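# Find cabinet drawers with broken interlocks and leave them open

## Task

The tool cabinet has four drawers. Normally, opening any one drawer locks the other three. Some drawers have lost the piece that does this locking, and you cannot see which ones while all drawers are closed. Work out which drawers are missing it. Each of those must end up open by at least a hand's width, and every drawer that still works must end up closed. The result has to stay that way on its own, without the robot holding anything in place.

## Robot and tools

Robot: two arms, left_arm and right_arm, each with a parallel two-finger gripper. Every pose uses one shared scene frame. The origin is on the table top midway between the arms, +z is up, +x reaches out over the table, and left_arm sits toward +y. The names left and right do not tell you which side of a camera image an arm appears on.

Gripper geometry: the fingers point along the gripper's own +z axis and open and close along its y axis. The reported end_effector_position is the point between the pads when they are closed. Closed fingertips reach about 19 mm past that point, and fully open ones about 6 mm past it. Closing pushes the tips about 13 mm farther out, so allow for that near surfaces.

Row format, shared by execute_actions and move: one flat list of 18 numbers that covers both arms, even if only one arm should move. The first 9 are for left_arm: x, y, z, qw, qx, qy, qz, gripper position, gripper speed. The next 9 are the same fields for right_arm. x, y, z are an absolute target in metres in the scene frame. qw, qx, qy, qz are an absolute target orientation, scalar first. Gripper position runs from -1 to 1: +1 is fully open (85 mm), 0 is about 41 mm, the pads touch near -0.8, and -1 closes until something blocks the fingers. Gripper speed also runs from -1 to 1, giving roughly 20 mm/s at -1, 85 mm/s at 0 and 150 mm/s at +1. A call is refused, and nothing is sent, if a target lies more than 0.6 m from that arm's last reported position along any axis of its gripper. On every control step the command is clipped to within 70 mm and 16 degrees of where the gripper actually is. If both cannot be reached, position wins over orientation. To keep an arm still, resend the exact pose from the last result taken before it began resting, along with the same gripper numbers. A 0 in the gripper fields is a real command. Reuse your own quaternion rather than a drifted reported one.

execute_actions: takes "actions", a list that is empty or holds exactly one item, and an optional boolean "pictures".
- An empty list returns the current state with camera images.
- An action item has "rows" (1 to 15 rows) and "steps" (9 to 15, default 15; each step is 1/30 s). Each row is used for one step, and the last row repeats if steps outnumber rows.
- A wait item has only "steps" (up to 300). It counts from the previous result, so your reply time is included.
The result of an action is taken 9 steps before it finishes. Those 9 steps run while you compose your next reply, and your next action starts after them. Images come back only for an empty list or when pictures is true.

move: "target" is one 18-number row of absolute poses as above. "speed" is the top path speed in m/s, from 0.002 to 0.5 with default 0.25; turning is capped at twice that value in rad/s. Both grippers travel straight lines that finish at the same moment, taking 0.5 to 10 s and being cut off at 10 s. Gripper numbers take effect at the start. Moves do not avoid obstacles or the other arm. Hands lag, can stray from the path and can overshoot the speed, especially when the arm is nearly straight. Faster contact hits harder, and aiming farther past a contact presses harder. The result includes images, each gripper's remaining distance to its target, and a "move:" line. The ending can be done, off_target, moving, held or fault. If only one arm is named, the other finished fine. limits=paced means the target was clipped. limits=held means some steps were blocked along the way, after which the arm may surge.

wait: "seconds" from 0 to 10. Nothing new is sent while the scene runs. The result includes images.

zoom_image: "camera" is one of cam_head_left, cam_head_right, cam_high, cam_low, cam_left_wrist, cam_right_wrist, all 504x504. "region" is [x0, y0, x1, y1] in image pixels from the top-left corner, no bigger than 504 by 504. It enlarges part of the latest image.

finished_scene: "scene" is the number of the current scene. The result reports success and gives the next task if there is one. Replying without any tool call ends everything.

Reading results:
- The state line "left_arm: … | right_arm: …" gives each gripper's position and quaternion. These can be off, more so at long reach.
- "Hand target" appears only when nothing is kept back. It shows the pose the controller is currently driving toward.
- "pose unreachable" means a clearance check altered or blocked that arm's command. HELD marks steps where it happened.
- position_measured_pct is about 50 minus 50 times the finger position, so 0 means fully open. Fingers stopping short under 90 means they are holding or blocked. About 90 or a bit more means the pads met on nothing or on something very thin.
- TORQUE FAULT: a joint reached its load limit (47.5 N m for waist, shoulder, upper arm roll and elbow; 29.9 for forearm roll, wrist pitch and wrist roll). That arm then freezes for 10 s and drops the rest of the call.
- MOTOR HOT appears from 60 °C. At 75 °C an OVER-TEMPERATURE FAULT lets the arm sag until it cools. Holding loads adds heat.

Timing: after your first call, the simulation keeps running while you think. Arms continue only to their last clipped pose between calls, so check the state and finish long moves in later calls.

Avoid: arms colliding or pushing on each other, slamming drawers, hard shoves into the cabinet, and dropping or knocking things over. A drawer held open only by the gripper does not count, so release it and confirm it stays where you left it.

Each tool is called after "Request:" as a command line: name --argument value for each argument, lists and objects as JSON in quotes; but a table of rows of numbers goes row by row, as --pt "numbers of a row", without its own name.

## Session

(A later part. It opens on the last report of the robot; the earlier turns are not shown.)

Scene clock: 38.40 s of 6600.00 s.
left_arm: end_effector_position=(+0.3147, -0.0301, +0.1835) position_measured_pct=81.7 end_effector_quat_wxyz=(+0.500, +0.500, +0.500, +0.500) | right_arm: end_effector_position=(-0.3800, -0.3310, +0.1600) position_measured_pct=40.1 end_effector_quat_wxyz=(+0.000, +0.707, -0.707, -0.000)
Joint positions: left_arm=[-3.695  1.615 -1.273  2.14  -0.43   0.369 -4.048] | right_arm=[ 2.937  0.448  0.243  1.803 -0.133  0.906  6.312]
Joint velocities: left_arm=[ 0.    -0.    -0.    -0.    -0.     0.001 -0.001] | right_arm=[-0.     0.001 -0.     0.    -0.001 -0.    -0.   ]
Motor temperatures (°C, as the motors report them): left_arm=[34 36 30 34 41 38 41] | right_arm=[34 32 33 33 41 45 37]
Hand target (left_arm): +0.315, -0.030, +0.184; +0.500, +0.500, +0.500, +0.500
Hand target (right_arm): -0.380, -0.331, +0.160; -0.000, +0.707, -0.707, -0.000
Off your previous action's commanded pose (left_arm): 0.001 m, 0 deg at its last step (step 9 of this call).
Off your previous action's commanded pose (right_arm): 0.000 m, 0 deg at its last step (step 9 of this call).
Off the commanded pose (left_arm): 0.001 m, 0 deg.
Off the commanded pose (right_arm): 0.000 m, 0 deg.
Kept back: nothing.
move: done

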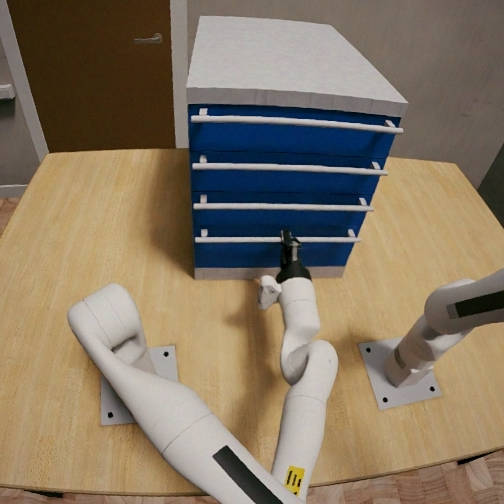

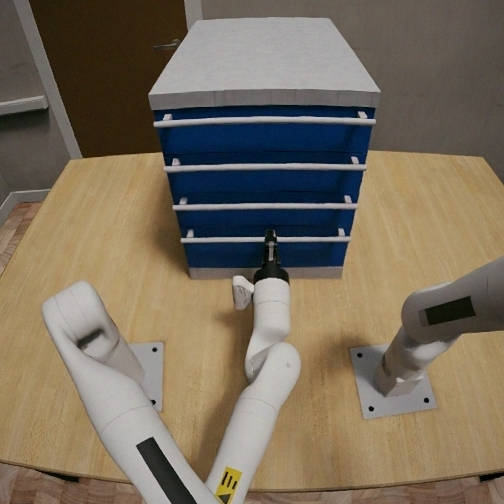

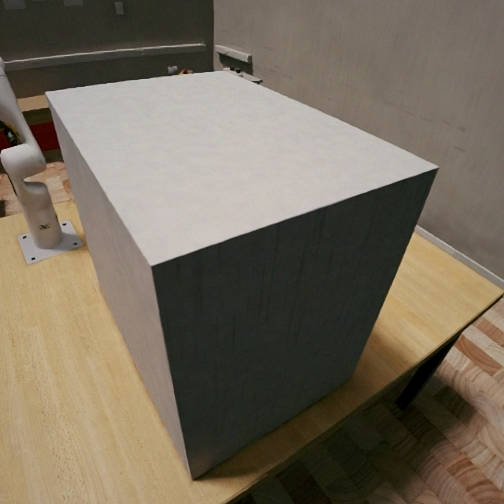

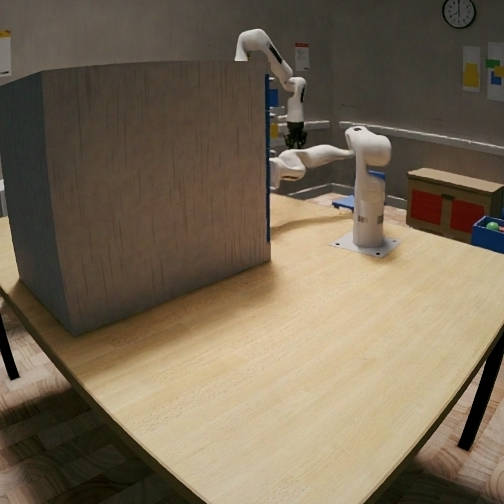

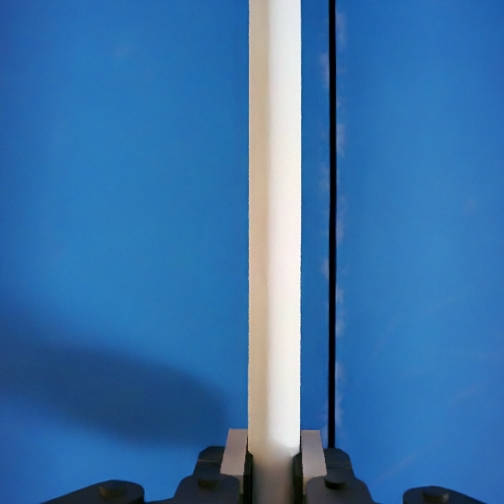

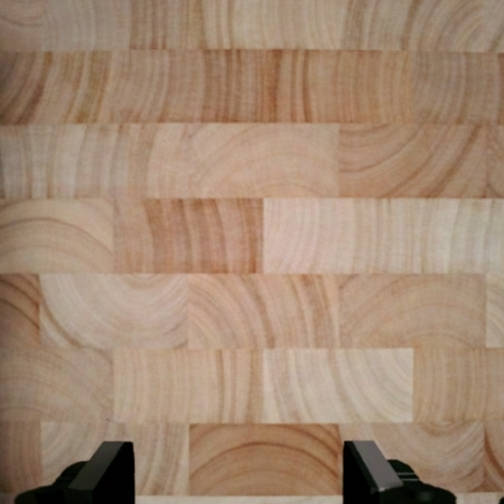

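Request:
move --target '[0.195,-0.03,0.184,0.5,0.5,0.5,0.5,-1,0.5, -0.38,-0.331,0.16,0,-0.7071,0.7071,0,0.2,1]' --speed 0.12

Scene clock: 40.03 s of 6600.00 s.
left_arm: end_effector_position=(+0.1953, -0.0297, +0.1835) position_measured_pct=81.7 end_effector_quat_wxyz=(+0.500, +0.500, +0.500, +0.500) | right_arm: end_effector_position=(-0.3800, -0.3310, +0.1600) position_measured_pct=40.1 end_effector_quat_wxyz=(+0.000, +0.707, -0.707, -0.000)
Joint positions: left_arm=[-3.449  1.486 -1.156  2.032 -0.349  0.771 -4.107] | right_arm=[ 2.937  0.448  0.243  1.803 -0.133  0.906  6.312]
Joint velocities: left_arm=[ 0.003  0.    -0.    -0.     0.001 -0.    -0.001] | right_arm=[ 0.001 -0.     0.001 -0.    -0.001 -0.001  0.   ]
Motor temperatures (°C, as the motors report them): left_arm=[34 36 30 34 41 38 41] | right_arm=[34 32 33 33 41 45 37]
Hand target (left_arm): +0.195, -0.030, +0.184; +0.500, +0.500, +0.500, +0.500
Hand target (right_arm): -0.380, -0.331, +0.160; -0.000, +0.707, -0.707, -0.000
Off the commanded pose (left_arm): 0.001 m, 0 deg.
Off the commanded pose (right_arm): 0.000 m, 0 deg.
Kept back: nothing.
move: done

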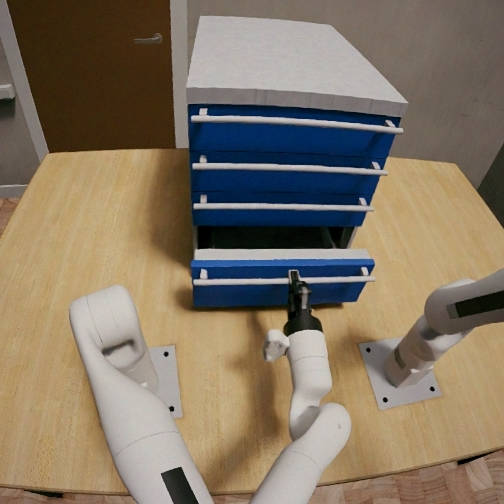

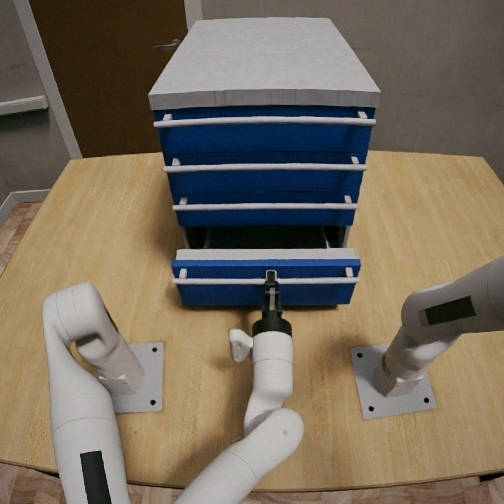

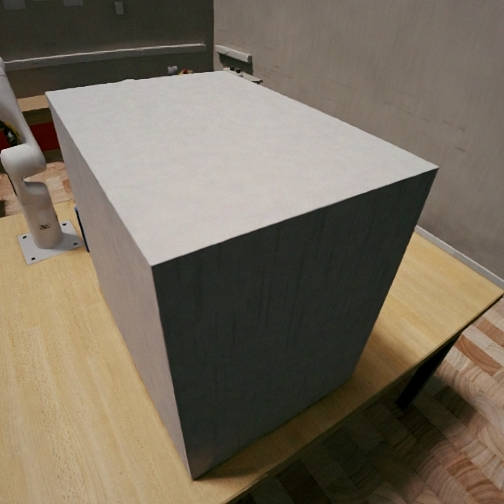

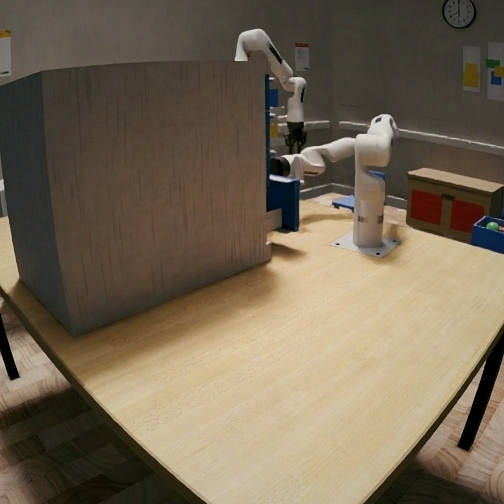

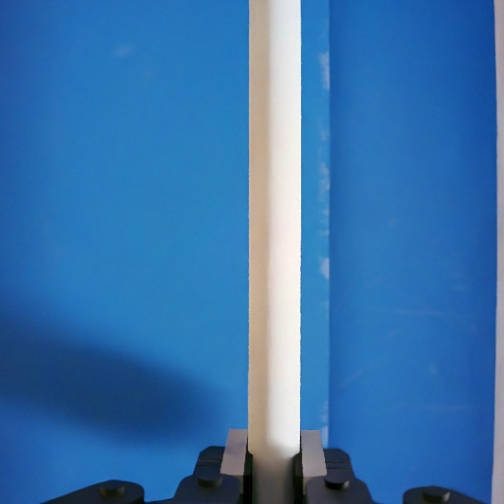

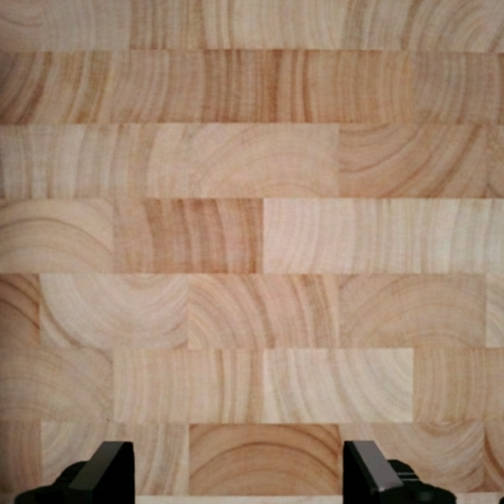

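Request:
zoom_image --camera "cam_head_right" --region '[160, 190, 380, 310]'

Request:
zoom_image --camera "cam_low" --region '[240, 140, 340, 260]'

Region (160, 190, 380, 310) of cam_head_right's 504x504 image, scaled by 2.291, with more detail than that image has; it fills the top 275 rows of this view, and the rest is white.

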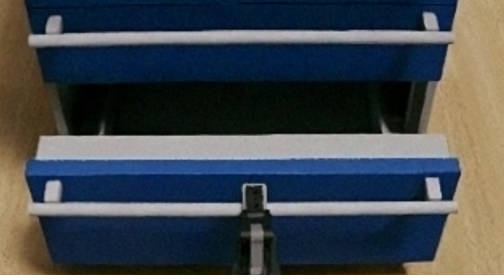

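Region (240, 140, 340, 260) of cam_low's 504x504 image, scaled by 4.200, with more detail than that image has.

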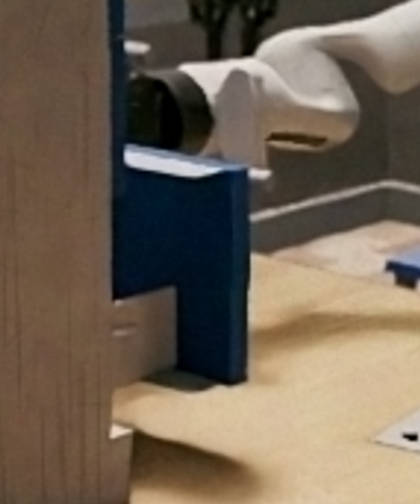

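Request:
move --target '[0.16,-0.03,0.184,0.5,0.5,0.5,0.5,0,1, -0.38,-0.331,0.16,0,-0.7071,0.7071,0,0.2,1]' --speed 0.1

Request:
move --target '[0.165,-0.03,0.288,0.5,0.5,0.5,0.5,0,1, -0.38,-0.331,0.16,0,-0.7071,0.7071,0,0.2,1]' --speed 0.3

Request:
move --target '[0.28,-0.03,0.288,0.5,0.5,0.5,0.5,0,1, -0.38,-0.331,0.16,0,-0.7071,0.7071,0,0.2,1]' --speed 0.25

Scene clock: 42.10 s of 6600.00 s.
left_arm: end_effector_position=(+0.1601, -0.0298, +0.1840) position_measured_pct=50.0 end_effector_quat_wxyz=(+0.500, +0.500, +0.500, +0.500) | right_arm: end_effector_position=(-0.3800, -0.3310, +0.1600) position_measured_pct=40.1 end_effector_quat_wxyz=(+0.000, +0.707, -0.707, -0.000)
Joint positions: left_arm=[-3.392  1.46  -1.132  1.979 -0.325  0.889 -4.124] | right_arm=[ 2.937  0.448  0.243  1.803 -0.133  0.906  6.312]
Joint velocities: left_arm=[ 0.003 -0.     0.    -0.001  0.001  0.003  0.   ] | right_arm=[-0.     0.001  0.    -0.001  0.    -0.    -0.   ]
Motor temperatures (°C, as the motors report them): left_arm=[34 36 30 34 41 38 41] | right_arm=[34 32 33 33 41 45 37]
Hand target (left_arm): +0.160, -0.030, +0.184; +0.500, +0.500, +0.500, +0.500
Hand target (right_arm): -0.380, -0.331, +0.160; -0.000, +0.707, -0.707, -0.000
Off the commanded pose (left_arm): 0.000 m, 0 deg.
Off the commanded pose (right_arm): 0.000 m, 0 deg.
Kept back: nothing.
move: done

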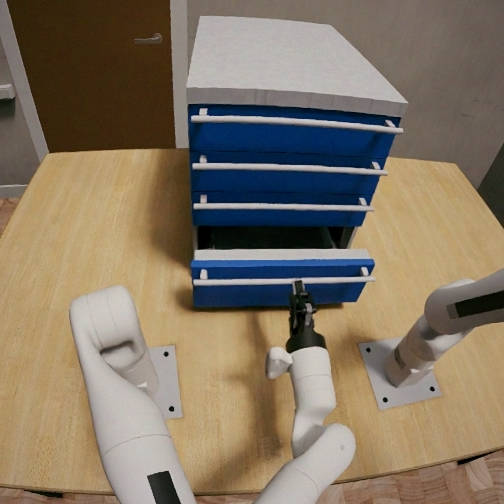

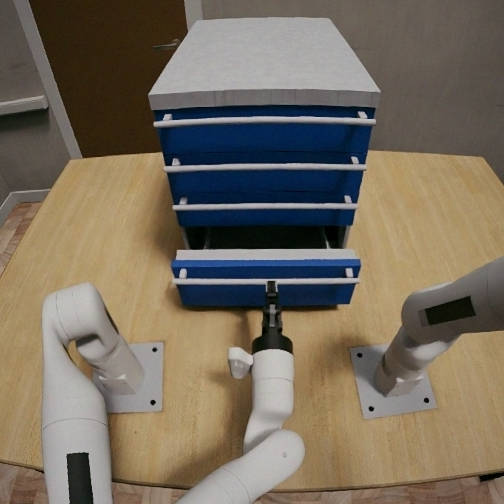

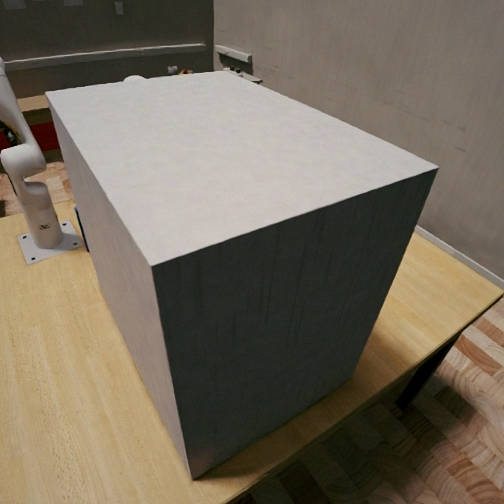

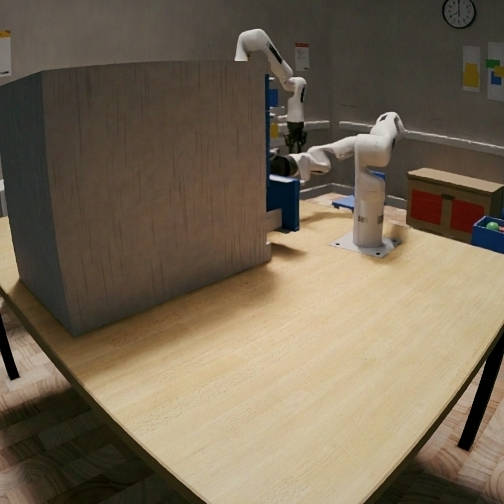

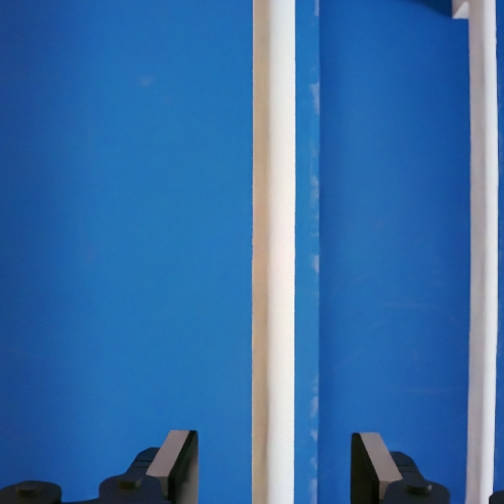

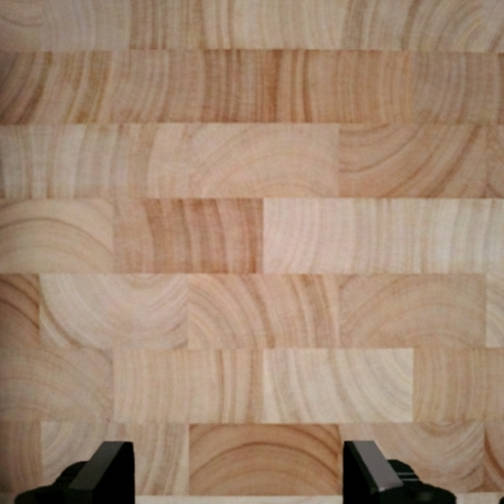

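Scene clock: 42.93 s of 6600.00 s.
left_arm: end_effector_position=(+0.1651, -0.0302, +0.2883) position_measured_pct=50.0 end_effector_quat_wxyz=(+0.500, +0.500, +0.500, +0.500) | right_arm: end_effector_position=(-0.3800, -0.3310, +0.1600) position_measured_pct=40.1 end_effector_quat_wxyz=(+0.000, +0.707, -0.707, -0.000)
Joint positions: left_arm=[-3.353  1.268 -1.312  2.027 -0.471  0.906 -4.249] | right_arm=[ 2.937  0.448  0.243  1.803 -0.133  0.906  6.312]
Joint velocities: left_arm=[ 0.004 -0.008 -0.002 -0.001  0.003 -0.    -0.004] | right_arm=[-0.001  0.     0.    -0.     0.    -0.001 -0.   ]
Motor temperatures (°C, as the motors report them): left_arm=[34 36 30 34 41 38 41] | right_arm=[34 32 33 33 41 45 37]
Hand target (left_arm): +0.165, -0.030, +0.288; +0.500, +0.500, +0.500, +0.500
Hand target (right_arm): -0.380, -0.331, +0.160; -0.000, +0.707, -0.707, -0.000
Off the commanded pose (left_arm): 0.000 m, 0 deg.
Off the commanded pose (right_arm): 0.000 m, 0 deg.
Kept back: nothing.
move: done

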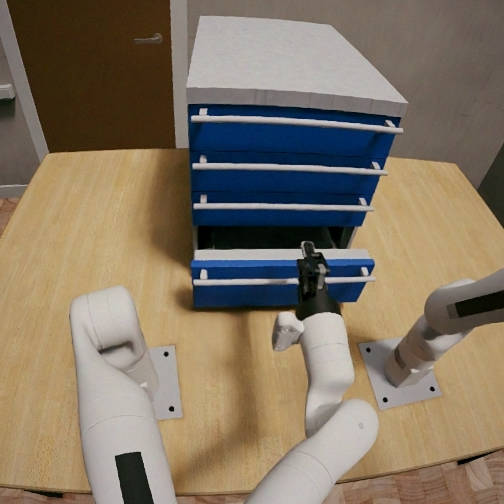

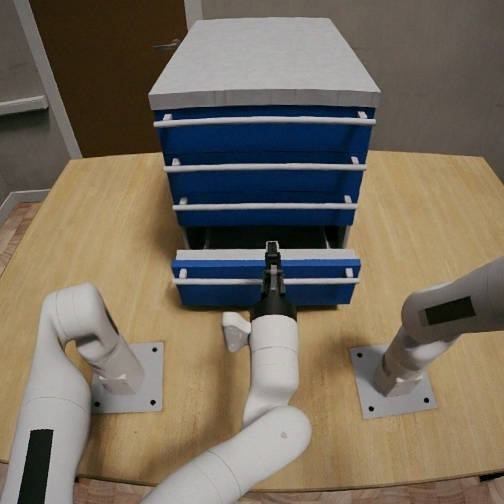

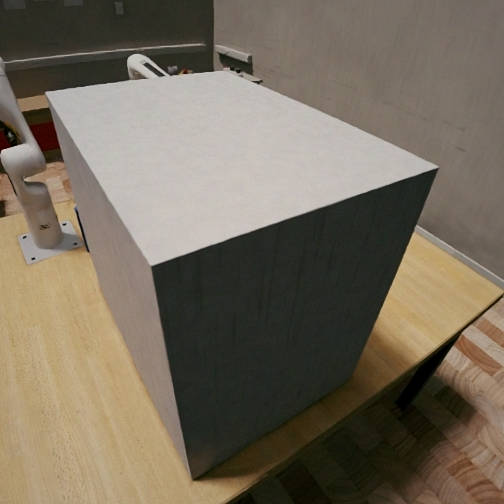

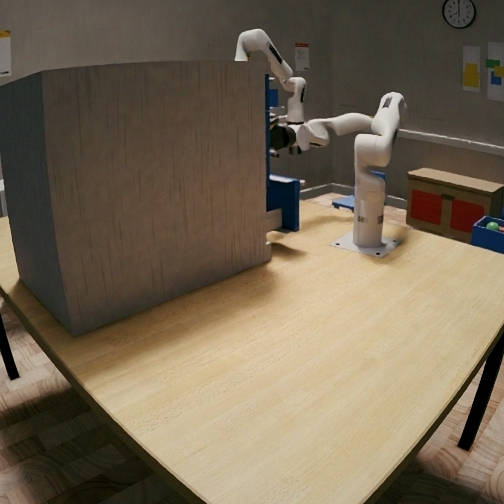

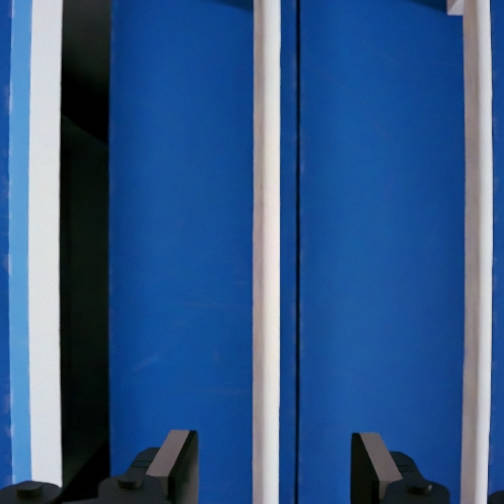

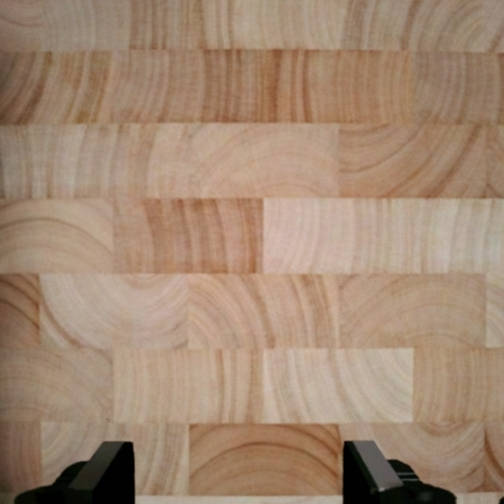

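Scene clock: 43.93 s of 6600.00 s.
left_arm: end_effector_position=(+0.2801, -0.0307, +0.2881) position_measured_pct=50.0 end_effector_quat_wxyz=(+0.500, +0.500, +0.500, +0.500) | right_arm: end_effector_position=(-0.3800, -0.3310, +0.1600) position_measured_pct=40.1 end_effector_quat_wxyz=(+0.000, +0.707, -0.707, -0.000)
Joint positions: left_arm=[-3.591  1.342 -1.413  2.165 -0.606  0.501 -4.156] | right_arm=[ 2.937  0.448  0.243  1.803 -0.133  0.906  6.312]
Joint velocities: left_arm=[-0.006  0.005 -0.     0.001 -0.001 -0.001  0.001] | right_arm=[-0.001  0.     0.    -0.001  0.    -0.     0.   ]
Motor temperatures (°C, as the motors report them): left_arm=[34 36 30 34 41 38 41] | right_arm=[34 32 33 33 41 45 37]
Hand target (left_arm): +0.280, -0.031, +0.288; +0.500, +0.500, +0.500, +0.500
Hand target (right_arm): -0.380, -0.331, +0.160; -0.000, +0.707, -0.707, -0.000
Off the commanded pose (left_arm): 0.001 m, 0 deg.
Off the commanded pose (right_arm): 0.000 m, 0 deg.
Kept back: nothing.
move: done

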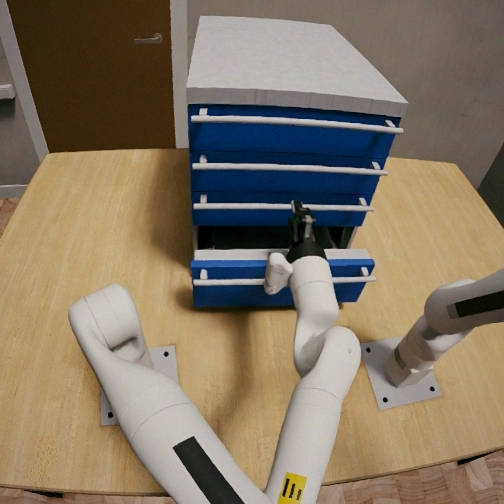

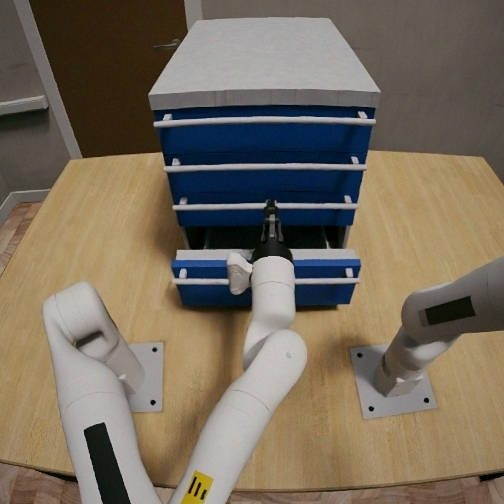

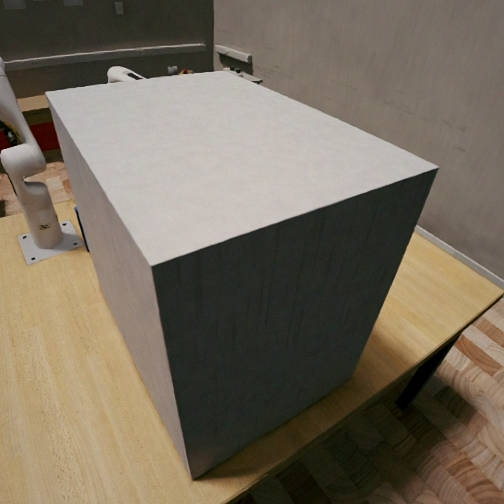

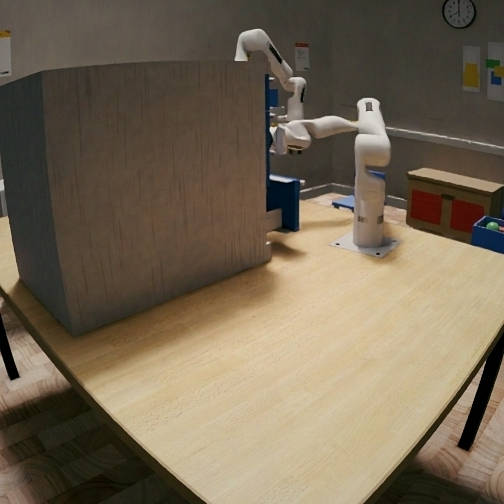

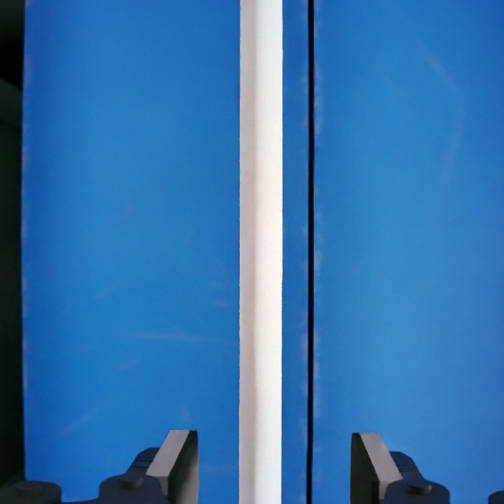

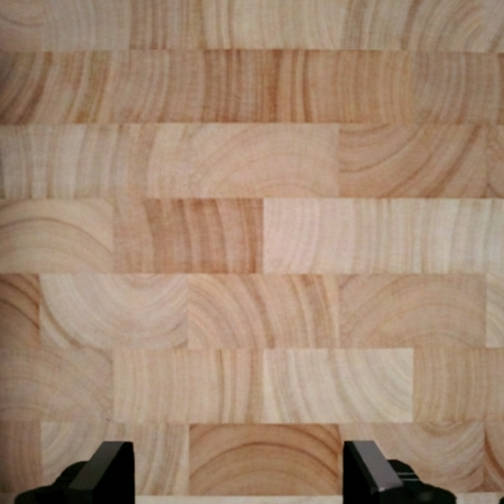

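Request:
execute_actions --actions '[{"rows":[[0.29,-0.03,0.284,0.5,0.5,0.5,0.5,0,1,-0.38,-0.331,0.16,0,-0.7071,0.7071,0,0.2,1],[0.297,-0.03,0.284,0.5,0.5,0.5,0.5,0,1,-0.38,-0.331,0.16,0,-0.7071,0.7071,0,0.2,1],[0.305,-0.03,0.284,0.5,0.5,0.5,0.5,0,1,-0.38,-0.331,0.16,0,-0.7071,0.7071,0,0.2,1],[0.315,-0.03,0.284,0.5,0.5,0.5,0.5,0,1,-0.38,-0.331,0.16,0,-0.7071,0.7071,0,0.2,1]],"steps":13}]'

Request:
execute_actions --actions '[{"rows":[[0.315,-0.03,0.284,0.5,0.5,0.5,0.5,-1,0.5,-0.38,-0.331,0.16,0,-0.7071,0.7071,0,0.2,1]],"steps":13}]'

Request:
move --target '[0.308,-0.03,0.284,0.5,0.5,0.5,0.5,-1,0.5, -0.38,-0.331,0.16,0,-0.7071,0.7071,0,0.2,1]' --speed 0.02

Scene clock: 44.50 s of 6600.00 s.
left_arm: end_effector_position=(+0.2928, -0.0289, +0.2846) position_measured_pct=50.0 end_effector_quat_wxyz=(+0.498, +0.499, +0.501, +0.502) | right_arm: end_effector_position=(-0.3800, -0.3310, +0.1600) position_measured_pct=40.1 end_effector_quat_wxyz=(+0.000, +0.707, -0.707, -0.000)
Joint positions: left_arm=[-3.625  1.361 -1.419  2.173 -0.614  0.46  -4.144] | right_arm=[ 2.937  0.448  0.243  1.803 -0.133  0.906  6.312]
Joint velocities: left_arm=[-0.407  0.183 -0.132  0.102 -0.15  -0.563  0.147] | right_arm=[-0.     0.002  0.     0.001  0.    -0.002  0.   ]
Motor temperatures (°C, as the motors report them): left_arm=[34 36 30 34 41 38 41] | right_arm=[34 32 33 33 41 45 37]
Steps of this call (steps 1 to 13: nothing new was sent; steps 14 to 17: the first 4 steps of this action). Readings (end_effector_position | what the end effector reports):
14: left_arm (+0.2809, -0.0304, +0.2880) | right_arm (-0.3800, -0.3310, +0.1600) | left_arm position_measured_pct=50.0 | right_arm position_measured_pct=40.1
15: left_arm (+0.2835, -0.0299, +0.2872) | right_arm (-0.3800, -0.3310, +0.1600) | left_arm position_measured_pct=50.0 | right_arm position_measured_pct=40.1
17: the state above

Scene clock: 44.93 s of 6600.00 s.
left_arm: end_effector_position=(+0.3148, -0.0303, +0.2840) position_measured_pct=56.3 end_effector_quat_wxyz=(+0.500, +0.500, +0.500, +0.500) | right_arm: end_effector_position=(-0.3800, -0.3310, +0.1600) position_measured_pct=40.1 end_effector_quat_wxyz=(+0.000, +0.707, -0.707, -0.000)
Joint positions: left_arm=[-3.68   1.39  -1.447  2.185 -0.637  0.372 -4.121] | right_arm=[ 2.937  0.448  0.243  1.803 -0.133  0.906  6.312]
Joint velocities: left_arm=[-0.007  0.004 -0.     0.001  0.001 -0.001  0.001] | right_arm=[ 0.001  0.001 -0.    -0.001  0.001 -0.002  0.   ]
Motor temperatures (°C, as the motors report them): left_arm=[34 36 30 34 41 38 41] | right_arm=[34 32 33 33 41 45 37]
Off your previous action's commanded pose (left_arm): 0.001 m, 0 deg at its last step (step 9 of this call).
Off your previous action's commanded pose (right_arm): 0.000 m, 0 deg at its last step (step 9 of this call).
Steps of this call (steps 1 to 9: the last 9 steps of your previous action; steps 10 to 13: the first 4 steps of this action). Readings (end_effector_position | what the end effector reports):
10: left_arm (+0.3145, -0.0305, +0.2840) | right_arm (-0.3800, -0.3310, +0.1600) | left_arm position_measured_pct=50.0 | right_arm position_measured_pct=40.1
11: left_arm (+0.3146, -0.0304, +0.2840) | right_arm (-0.3800, -0.3310, +0.1600) | left_arm position_measured_pct=50.8 | right_arm position_measured_pct=40.1
13: the state above

Scene clock: 46.07 s of 6600.00 s.
left_arm: end_effector_position=(+0.3095, -0.0300, +0.2839) position_measured_pct=81.7 end_effector_quat_wxyz=(+0.500, +0.500, +0.501, +0.500) | right_arm: end_effector_position=(-0.3800, -0.3310, +0.1600) position_measured_pct=40.1 end_effector_quat_wxyz=(+0.000, +0.707, -0.707, -0.000)
Joint positions: left_arm=[-3.667  1.381 -1.439  2.182 -0.631  0.395 -4.126] | right_arm=[ 2.937  0.448  0.243  1.803 -0.133  0.906  6.312]
Joint velocities: left_arm=[-0.    -0.     0.001 -0.001  0.001  0.003 -0.001] | right_arm=[-0.    -0.    -0.     0.002  0.001 -0.    -0.   ]
Motor temperatures (°C, as the motors report them): left_arm=[34 36 30 34 41 38 41] | right_arm=[34 32 33 33 41 45 37]
Hand target (left_arm): +0.308, -0.030, +0.284; +0.500, +0.500, +0.500, +0.500
Hand target (right_arm): -0.380, -0.331, +0.160; -0.000, +0.707, -0.707, -0.000
Off your previous action's commanded pose (left_arm): 0.000 m, 0 deg at its last step (step 9 of this call).
Off your previous action's commanded pose (right_arm): 0.000 m, 0 deg at its last step (step 9 of this call).
Off the commanded pose (left_arm): 0.001 m, 0 deg.
Off the commanded pose (right_arm): 0.000 m, 0 deg.
Kept back: nothing.
move: done

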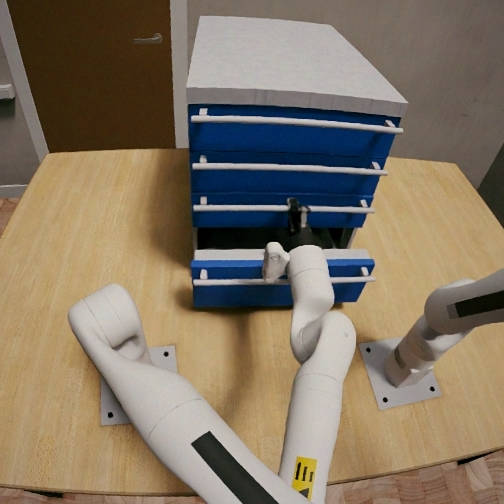

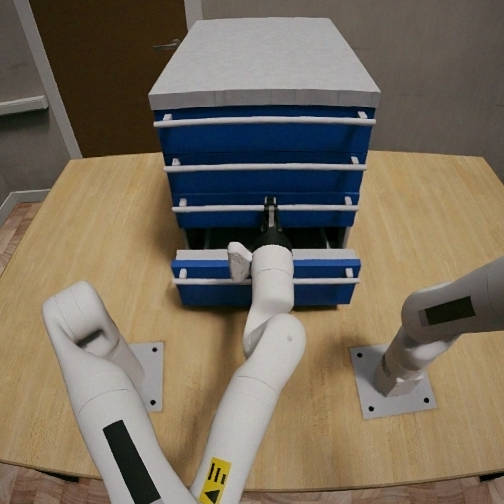

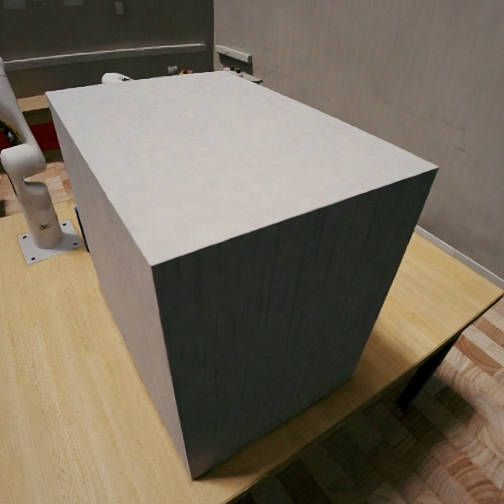

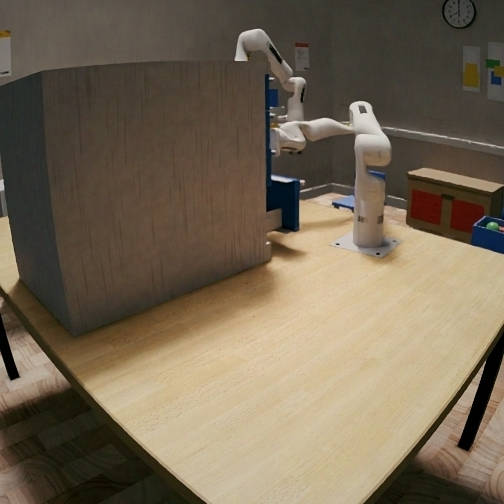

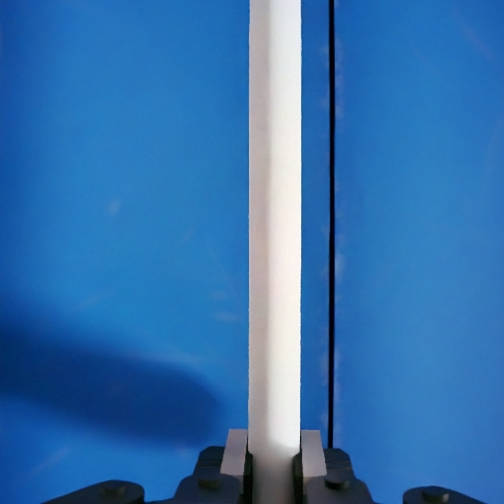

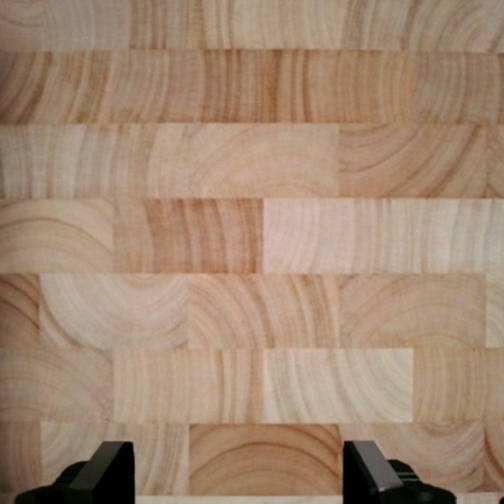

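1.5 mm lag — may be a hold-in detent or the lock. Pull a bit more.

Request:
execute_actions --actions '[{"rows":[[0.3065,-0.03,0.284,0.5,0.5,0.5,0.5,-1,0.5,-0.38,-0.331,0.16,0,-0.7071,0.7071,0,0.2,1],[0.305,-0.03,0.284,0.5,0.5,0.5,0.5,-1,0.5,-0.38,-0.331,0.16,0,-0.7071,0.7071,0,0.2,1],[0.3035,-0.03,0.284,0.5,0.5,0.5,0.5,-1,0.5,-0.38,-0.331,0.16,0,-0.7071,0.7071,0,0.2,1],[0.302,-0.03,0.284,0.5,0.5,0.5,0.5,-1,0.5,-0.38,-0.331,0.16,0,-0.7071,0.7071,0,0.2,1]],"steps":10}]'

Request:
execute_actions --actions '[{"steps":12}]'

Scene clock: 46.50 s of 6600.00 s.
left_arm: end_effector_position=(+0.3092, -0.0301, +0.2839) position_measured_pct=81.7 end_effector_quat_wxyz=(+0.500, +0.500, +0.501, +0.500) | right_arm: end_effector_position=(-0.3800, -0.3310, +0.1600) position_measured_pct=40.1 end_effector_quat_wxyz=(+0.000, +0.707, -0.707, -0.000)
Joint positions: left_arm=[-3.666  1.381 -1.439  2.181 -0.631  0.396 -4.126] | right_arm=[ 2.937  0.448  0.243  1.803 -0.133  0.906  6.312]
Joint velocities: left_arm=[ 0.019 -0.025  0.011 -0.004  0.009  0.033 -0.009] | right_arm=[-0.001  0.002  0.     0.    -0.    -0.001  0.   ]
Motor temperatures (°C, as the motors report them): left_arm=[34 36 30 34 41 38 41] | right_arm=[34 32 33 33 41 45 37]
Steps of this call (steps 1 to 12: nothing new was sent; step 13: the first step of this action). Readings (end_effector_position | what the end effector reports):
13: the state above

Scene clock: 46.90 s of 6600.00 s.
left_arm: end_effector_position=(+0.3086, -0.0300, +0.2840) position_measured_pct=81.7 end_effector_quat_wxyz=(+0.498, +0.498, +0.503, +0.501) | right_arm: end_effector_position=(-0.3800, -0.3310, +0.1600) position_measured_pct=40.1 end_effector_quat_wxyz=(+0.000, +0.707, -0.707, -0.000)
Joint positions: left_arm=[-3.667  1.375 -1.434  2.175 -0.627  0.41  -4.131] | right_arm=[ 2.937  0.448  0.243  1.803 -0.133  0.906  6.312]
Joint velocities: left_arm=[-0.    -0.     0.    -0.001  0.001 -0.    -0.001] | right_arm=[ 0.001  0.    -0.001 -0.    -0.     0.003 -0.   ]
Motor temperatures (°C, as the motors report them): left_arm=[34 36 30 34 41 38 41] | right_arm=[34 32 33 33 41 45 37]
Hand target (left_arm): +0.302, -0.030, +0.284; +0.500, +0.500, +0.500, +0.500
Hand target (right_arm): -0.380, -0.331, +0.160; -0.000, +0.707, -0.707, -0.000
Off the commanded pose (left_arm): 0.007 m, 0 deg.
Off the commanded pose (right_arm): 0.000 m, 0 deg.
Kept back: nothing.
Steps of this call (steps 1 to 9: the last 9 steps of your previous action; steps 10 to 12: nothing new was sent). Readings (end_effector_position | what the end effector reports):
1: left_arm (+0.3090, -0.0301, +0.2839) | right_arm (-0.3800, -0.3310, +0.1600) | left_arm position_measured_pct=81.7 | right_arm position_measured_pct=40.1
2: left_arm (+0.3088, -0.0301, +0.2839) | right_arm (-0.3800, -0.3310, +0.1600) | left_arm position_measured_pct=81.7 | right_arm position_measured_pct=40.1
4: left_arm (+0.3085, -0.0300, +0.2839) | right_arm (-0.3800, -0.3310, +0.1600) | left_arm position_measured_pct=81.7 | right_arm position_measured_pct=40.1
8: left_arm (+0.3086, -0.0300, +0.2840) | right_arm (-0.3800, -0.3310, +0.1600) | left_arm position_measured_pct=81.7 | right_arm position_measured_pct=40.1
12: the state above

Request:
execute_actions --actions '[{"rows":[[0.308,-0.03,0.284,0.5,0.5,0.5,0.5,-1,0.5,-0.38,-0.331,0.16,0,-0.7071,0.7071,0,0.2,1],[0.310,-0.03,0.284,0.5,0.5,0.5,0.5,-1,0.5,-0.38,-0.331,0.16,0,-0.7071,0.7071,0,0.2,1],[0.312,-0.03,0.284,0.5,0.5,0.5,0.5,-1,0.5,-0.38,-0.331,0.16,0,-0.7071,0.7071,0,0.2,1],[0.314,-0.03,0.284,0.5,0.5,0.5,0.5,-1,0.5,-0.38,-0.331,0.16,0,-0.7071,0.7071,0,0.2,1],[0.316,-0.03,0.284,0.5,0.5,0.5,0.5,-1,0.5,-0.38,-0.331,0.16,0,-0.7071,0.7071,0,0.2,1]],"steps":12}]'

Request:
execute_actions --actions '[{"rows":[[0.315,-0.03,0.284,0.5,0.5,0.5,0.5,0,1,-0.38,-0.331,0.16,0,-0.7071,0.7071,0,0.2,1]],"steps":9}]'

Request:
execute_actions --actions '[{"rows":[[0.30,-0.03,0.284,0.5,0.5,0.5,0.5,0,1,-0.38,-0.331,0.16,0,-0.7071,0.7071,0,0.2,1],[0.28,-0.03,0.284,0.5,0.5,0.5,0.5,0,1,-0.38,-0.331,0.16,0,-0.7071,0.7071,0,0.2,1]],"steps":10}]'

Request:
move --target '[0.28,-0.03,0.384,0.5,0.5,0.5,0.5,0,1, -0.38,-0.331,0.16,0,-0.7071,0.7071,0,0.2,1]' --speed 0.3

Scene clock: 47.73 s of 6600.00 s.
left_arm: end_effector_position=(+0.3106, -0.0299, +0.2839) position_measured_pct=81.7 end_effector_quat_wxyz=(+0.498, +0.498, +0.502, +0.501) | right_arm: end_effector_position=(-0.3800, -0.3310, +0.1600) position_measured_pct=40.1 end_effector_quat_wxyz=(+0.000, +0.707, -0.707, -0.000)
Joint positions: left_arm=[-3.671  1.381 -1.437  2.178 -0.63   0.4   -4.128] | right_arm=[ 2.937  0.448  0.243  1.803 -0.133  0.906  6.312]
Joint velocities: left_arm=[-0.034  0.074 -0.06   0.054 -0.047 -0.168  0.047] | right_arm=[-0.001  0.     0.001  0.     0.    -0.001  0.   ]
Motor temperatures (°C, as the motors report them): left_arm=[34 36 30 34 41 38 41] | right_arm=[34 32 33 33 41 45 37]
Steps of this call (steps 1 to 22: nothing new was sent; steps 23 to 25: the first 3 steps of this action). Readings (end_effector_position | what the end effector reports):
23: left_arm (+0.3091, -0.0298, +0.2839) | right_arm (-0.3800, -0.3310, +0.1600) | left_arm position_measured_pct=81.7 | right_arm position_measured_pct=40.1
24: left_arm (+0.3100, -0.0298, +0.2839) | right_arm (-0.3800, -0.3310, +0.1600) | left_arm position_measured_pct=81.7 | right_arm position_measured_pct=40.1
25: the state above

Scene clock: 48.03 s of 6600.00 s.
left_arm: end_effector_position=(+0.3149, -0.0302, +0.2839) position_measured_pct=81.7 end_effector_quat_wxyz=(+0.500, +0.500, +0.500, +0.499) | right_arm: end_effector_position=(-0.3800, -0.3310, +0.1600) position_measured_pct=40.1 end_effector_quat_wxyz=(+0.000, +0.707, -0.707, -0.000)
Joint positions: left_arm=[-3.68   1.391 -1.448  2.187 -0.638  0.37  -4.121] | right_arm=[ 2.937  0.448  0.243  1.803 -0.133  0.906  6.312]
Joint velocities: left_arm=[ 0.001  0.005 -0.002  0.003 -0.001 -0.004  0.001] | right_arm=[ 0.    -0.001 -0.001  0.    -0.001 -0.    -0.   ]
Motor temperatures (°C, as the motors report them): left_arm=[34 36 30 34 41 38 41] | right_arm=[34 32 33 33 41 45 37]
Off your previous action's commanded pose (left_arm): 0.001 m, 0 deg at its last step (step 9 of this call).
Off your previous action's commanded pose (right_arm): 0.000 m, 0 deg at its last step (step 9 of this call).
Kept back: the last 9 steps of this action.
Steps of this call (steps 1 to 9: the last 9 steps of your previous action). Readings (end_effector_position | what the end effector reports):
1: left_arm (+0.3115, -0.0300, +0.2839) | right_arm (-0.3800, -0.3310, +0.1600) | left_arm position_measured_pct=81.7 | right_arm position_measured_pct=40.1
2: left_arm (+0.3126, -0.0300, +0.2839) | right_arm (-0.3800, -0.3310, +0.1600) | left_arm position_measured_pct=81.7 | right_arm position_measured_pct=40.1
4: left_arm (+0.3148, -0.0302, +0.2839) | right_arm (-0.3800, -0.3310, +0.1600) | left_arm position_measured_pct=81.7 | right_arm position_measured_pct=40.1
8: left_arm (+0.3149, -0.0302, +0.2839) | right_arm (-0.3800, -0.3310, +0.1600) | left_arm position_measured_pct=81.7 | right_arm position_measured_pct=40.1
9: the state above

Scene clock: 48.37 s of 6600.00 s.
left_arm: end_effector_position=(+0.3145, -0.0302, +0.2840) position_measured_pct=51.2 end_effector_quat_wxyz=(+0.500, +0.500, +0.500, +0.500) | right_arm: end_effector_position=(-0.3800, -0.3310, +0.1600) position_measured_pct=40.1 end_effector_quat_wxyz=(+0.000, +0.707, -0.707, -0.000)
Joint positions: left_arm=[-3.679  1.389 -1.447  2.186 -0.637  0.373 -4.122] | right_arm=[ 2.937  0.448  0.243  1.803 -0.133  0.906  6.312]
Joint velocities: left_arm=[ 0.111 -0.058  0.031 -0.005  0.025  0.11  -0.017] | right_arm=[-0.    -0.001  0.    -0.001 -0.     0.     0.   ]
Motor temperatures (°C, as the motors report them): left_arm=[34 36 30 34 41 38 41] | right_arm=[34 32 33 33 41 45 37]
Off your previous action's commanded pose (left_arm): 0.000 m, 0 deg at its last step (step 9 of this call).
Off your previous action's commanded pose (right_arm): 0.000 m, 0 deg at its last step (step 9 of this call).
Steps of this call (steps 1 to 9: the last 9 steps of your previous action; step 10: the first step of this action). Readings (end_effector_position | what the end effector reports):
10: the state above

Scene clock: 49.73 s of 6600.00 s.
left_arm: end_effector_position=(+0.2799, -0.0299, +0.3844) position_measured_pct=50.0 end_effector_quat_wxyz=(+0.500, +0.500, +0.500, +0.501) | right_arm: end_effector_position=(-0.3800, -0.3310, +0.1600) position_measured_pct=40.1 end_effector_quat_wxyz=(+0.000, +0.707, -0.707, -0.000)
Joint positions: left_arm=[-3.536  1.137 -1.583  2.12  -0.72   0.579 -4.317] | right_arm=[ 2.937  0.448  0.243  1.803 -0.133  0.906  6.312]
Joint velocities: left_arm=[ 0.005 -0.012 -0.001 -0.003  0.004  0.001 -0.006] | right_arm=[ 0.    -0.001 -0.    -0.     0.001 -0.001 -0.   ]
Motor temperatures (°C, as the motors report them): left_arm=[34 36 30 34 41 38 41] | right_arm=[34 32 33 33 41 45 37]
Hand target (left_arm): +0.280, -0.030, +0.384; +0.500, +0.500, +0.500, +0.500
Hand target (right_arm): -0.380, -0.331, +0.160; -0.000, +0.707, -0.707, -0.000
Off your previous action's commanded pose (left_arm): 0.002 m, 0 deg at its last step (step 9 of this call).
Off your previous action's commanded pose (right_arm): 0.000 m, 0 deg at its last step (step 9 of this call).
Off the commanded pose (left_arm): 0.000 m, 0 deg.
Off the commanded pose (right_arm): 0.000 m, 0 deg.
Kept back: nothing.
move: done

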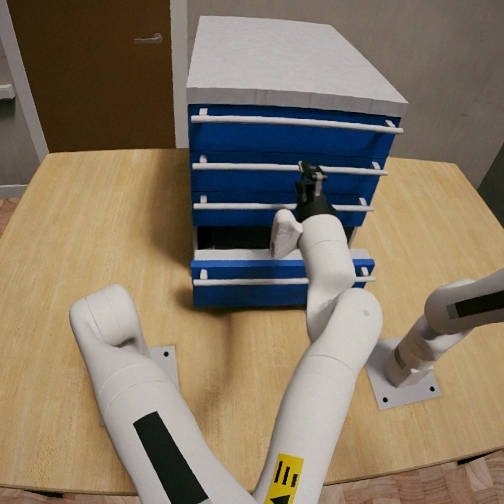

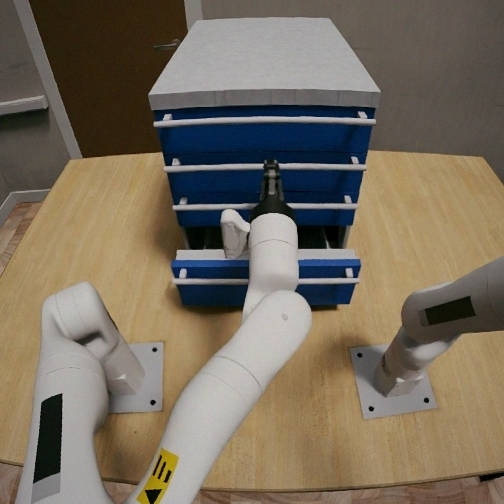

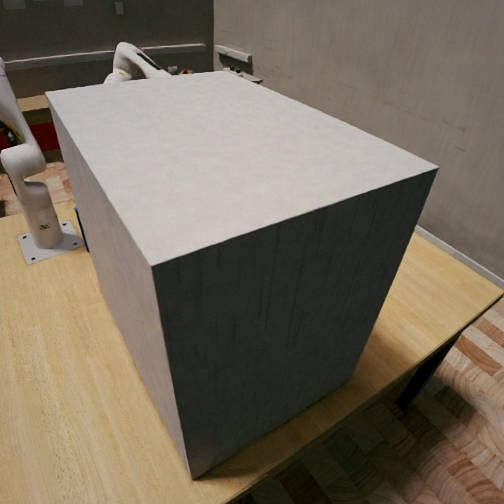

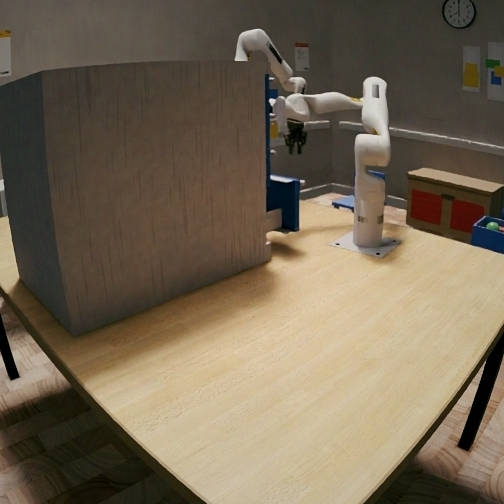

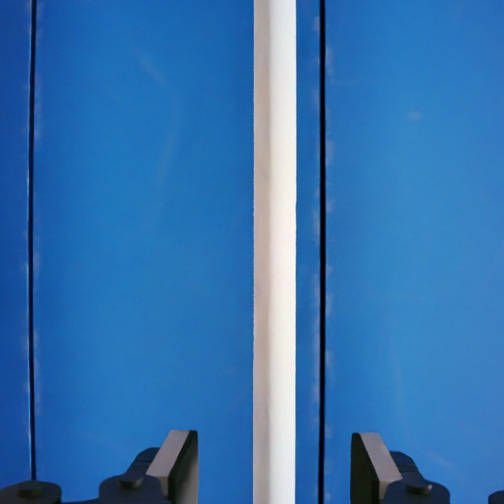

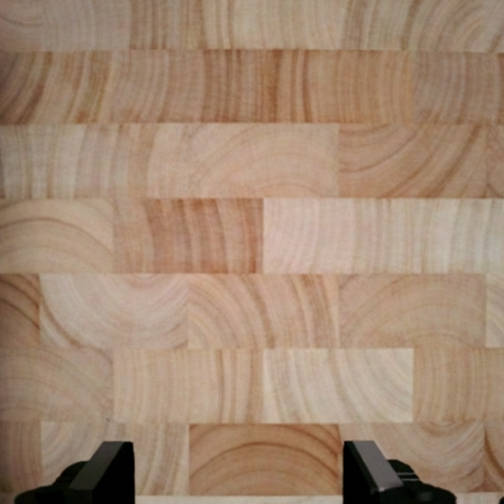

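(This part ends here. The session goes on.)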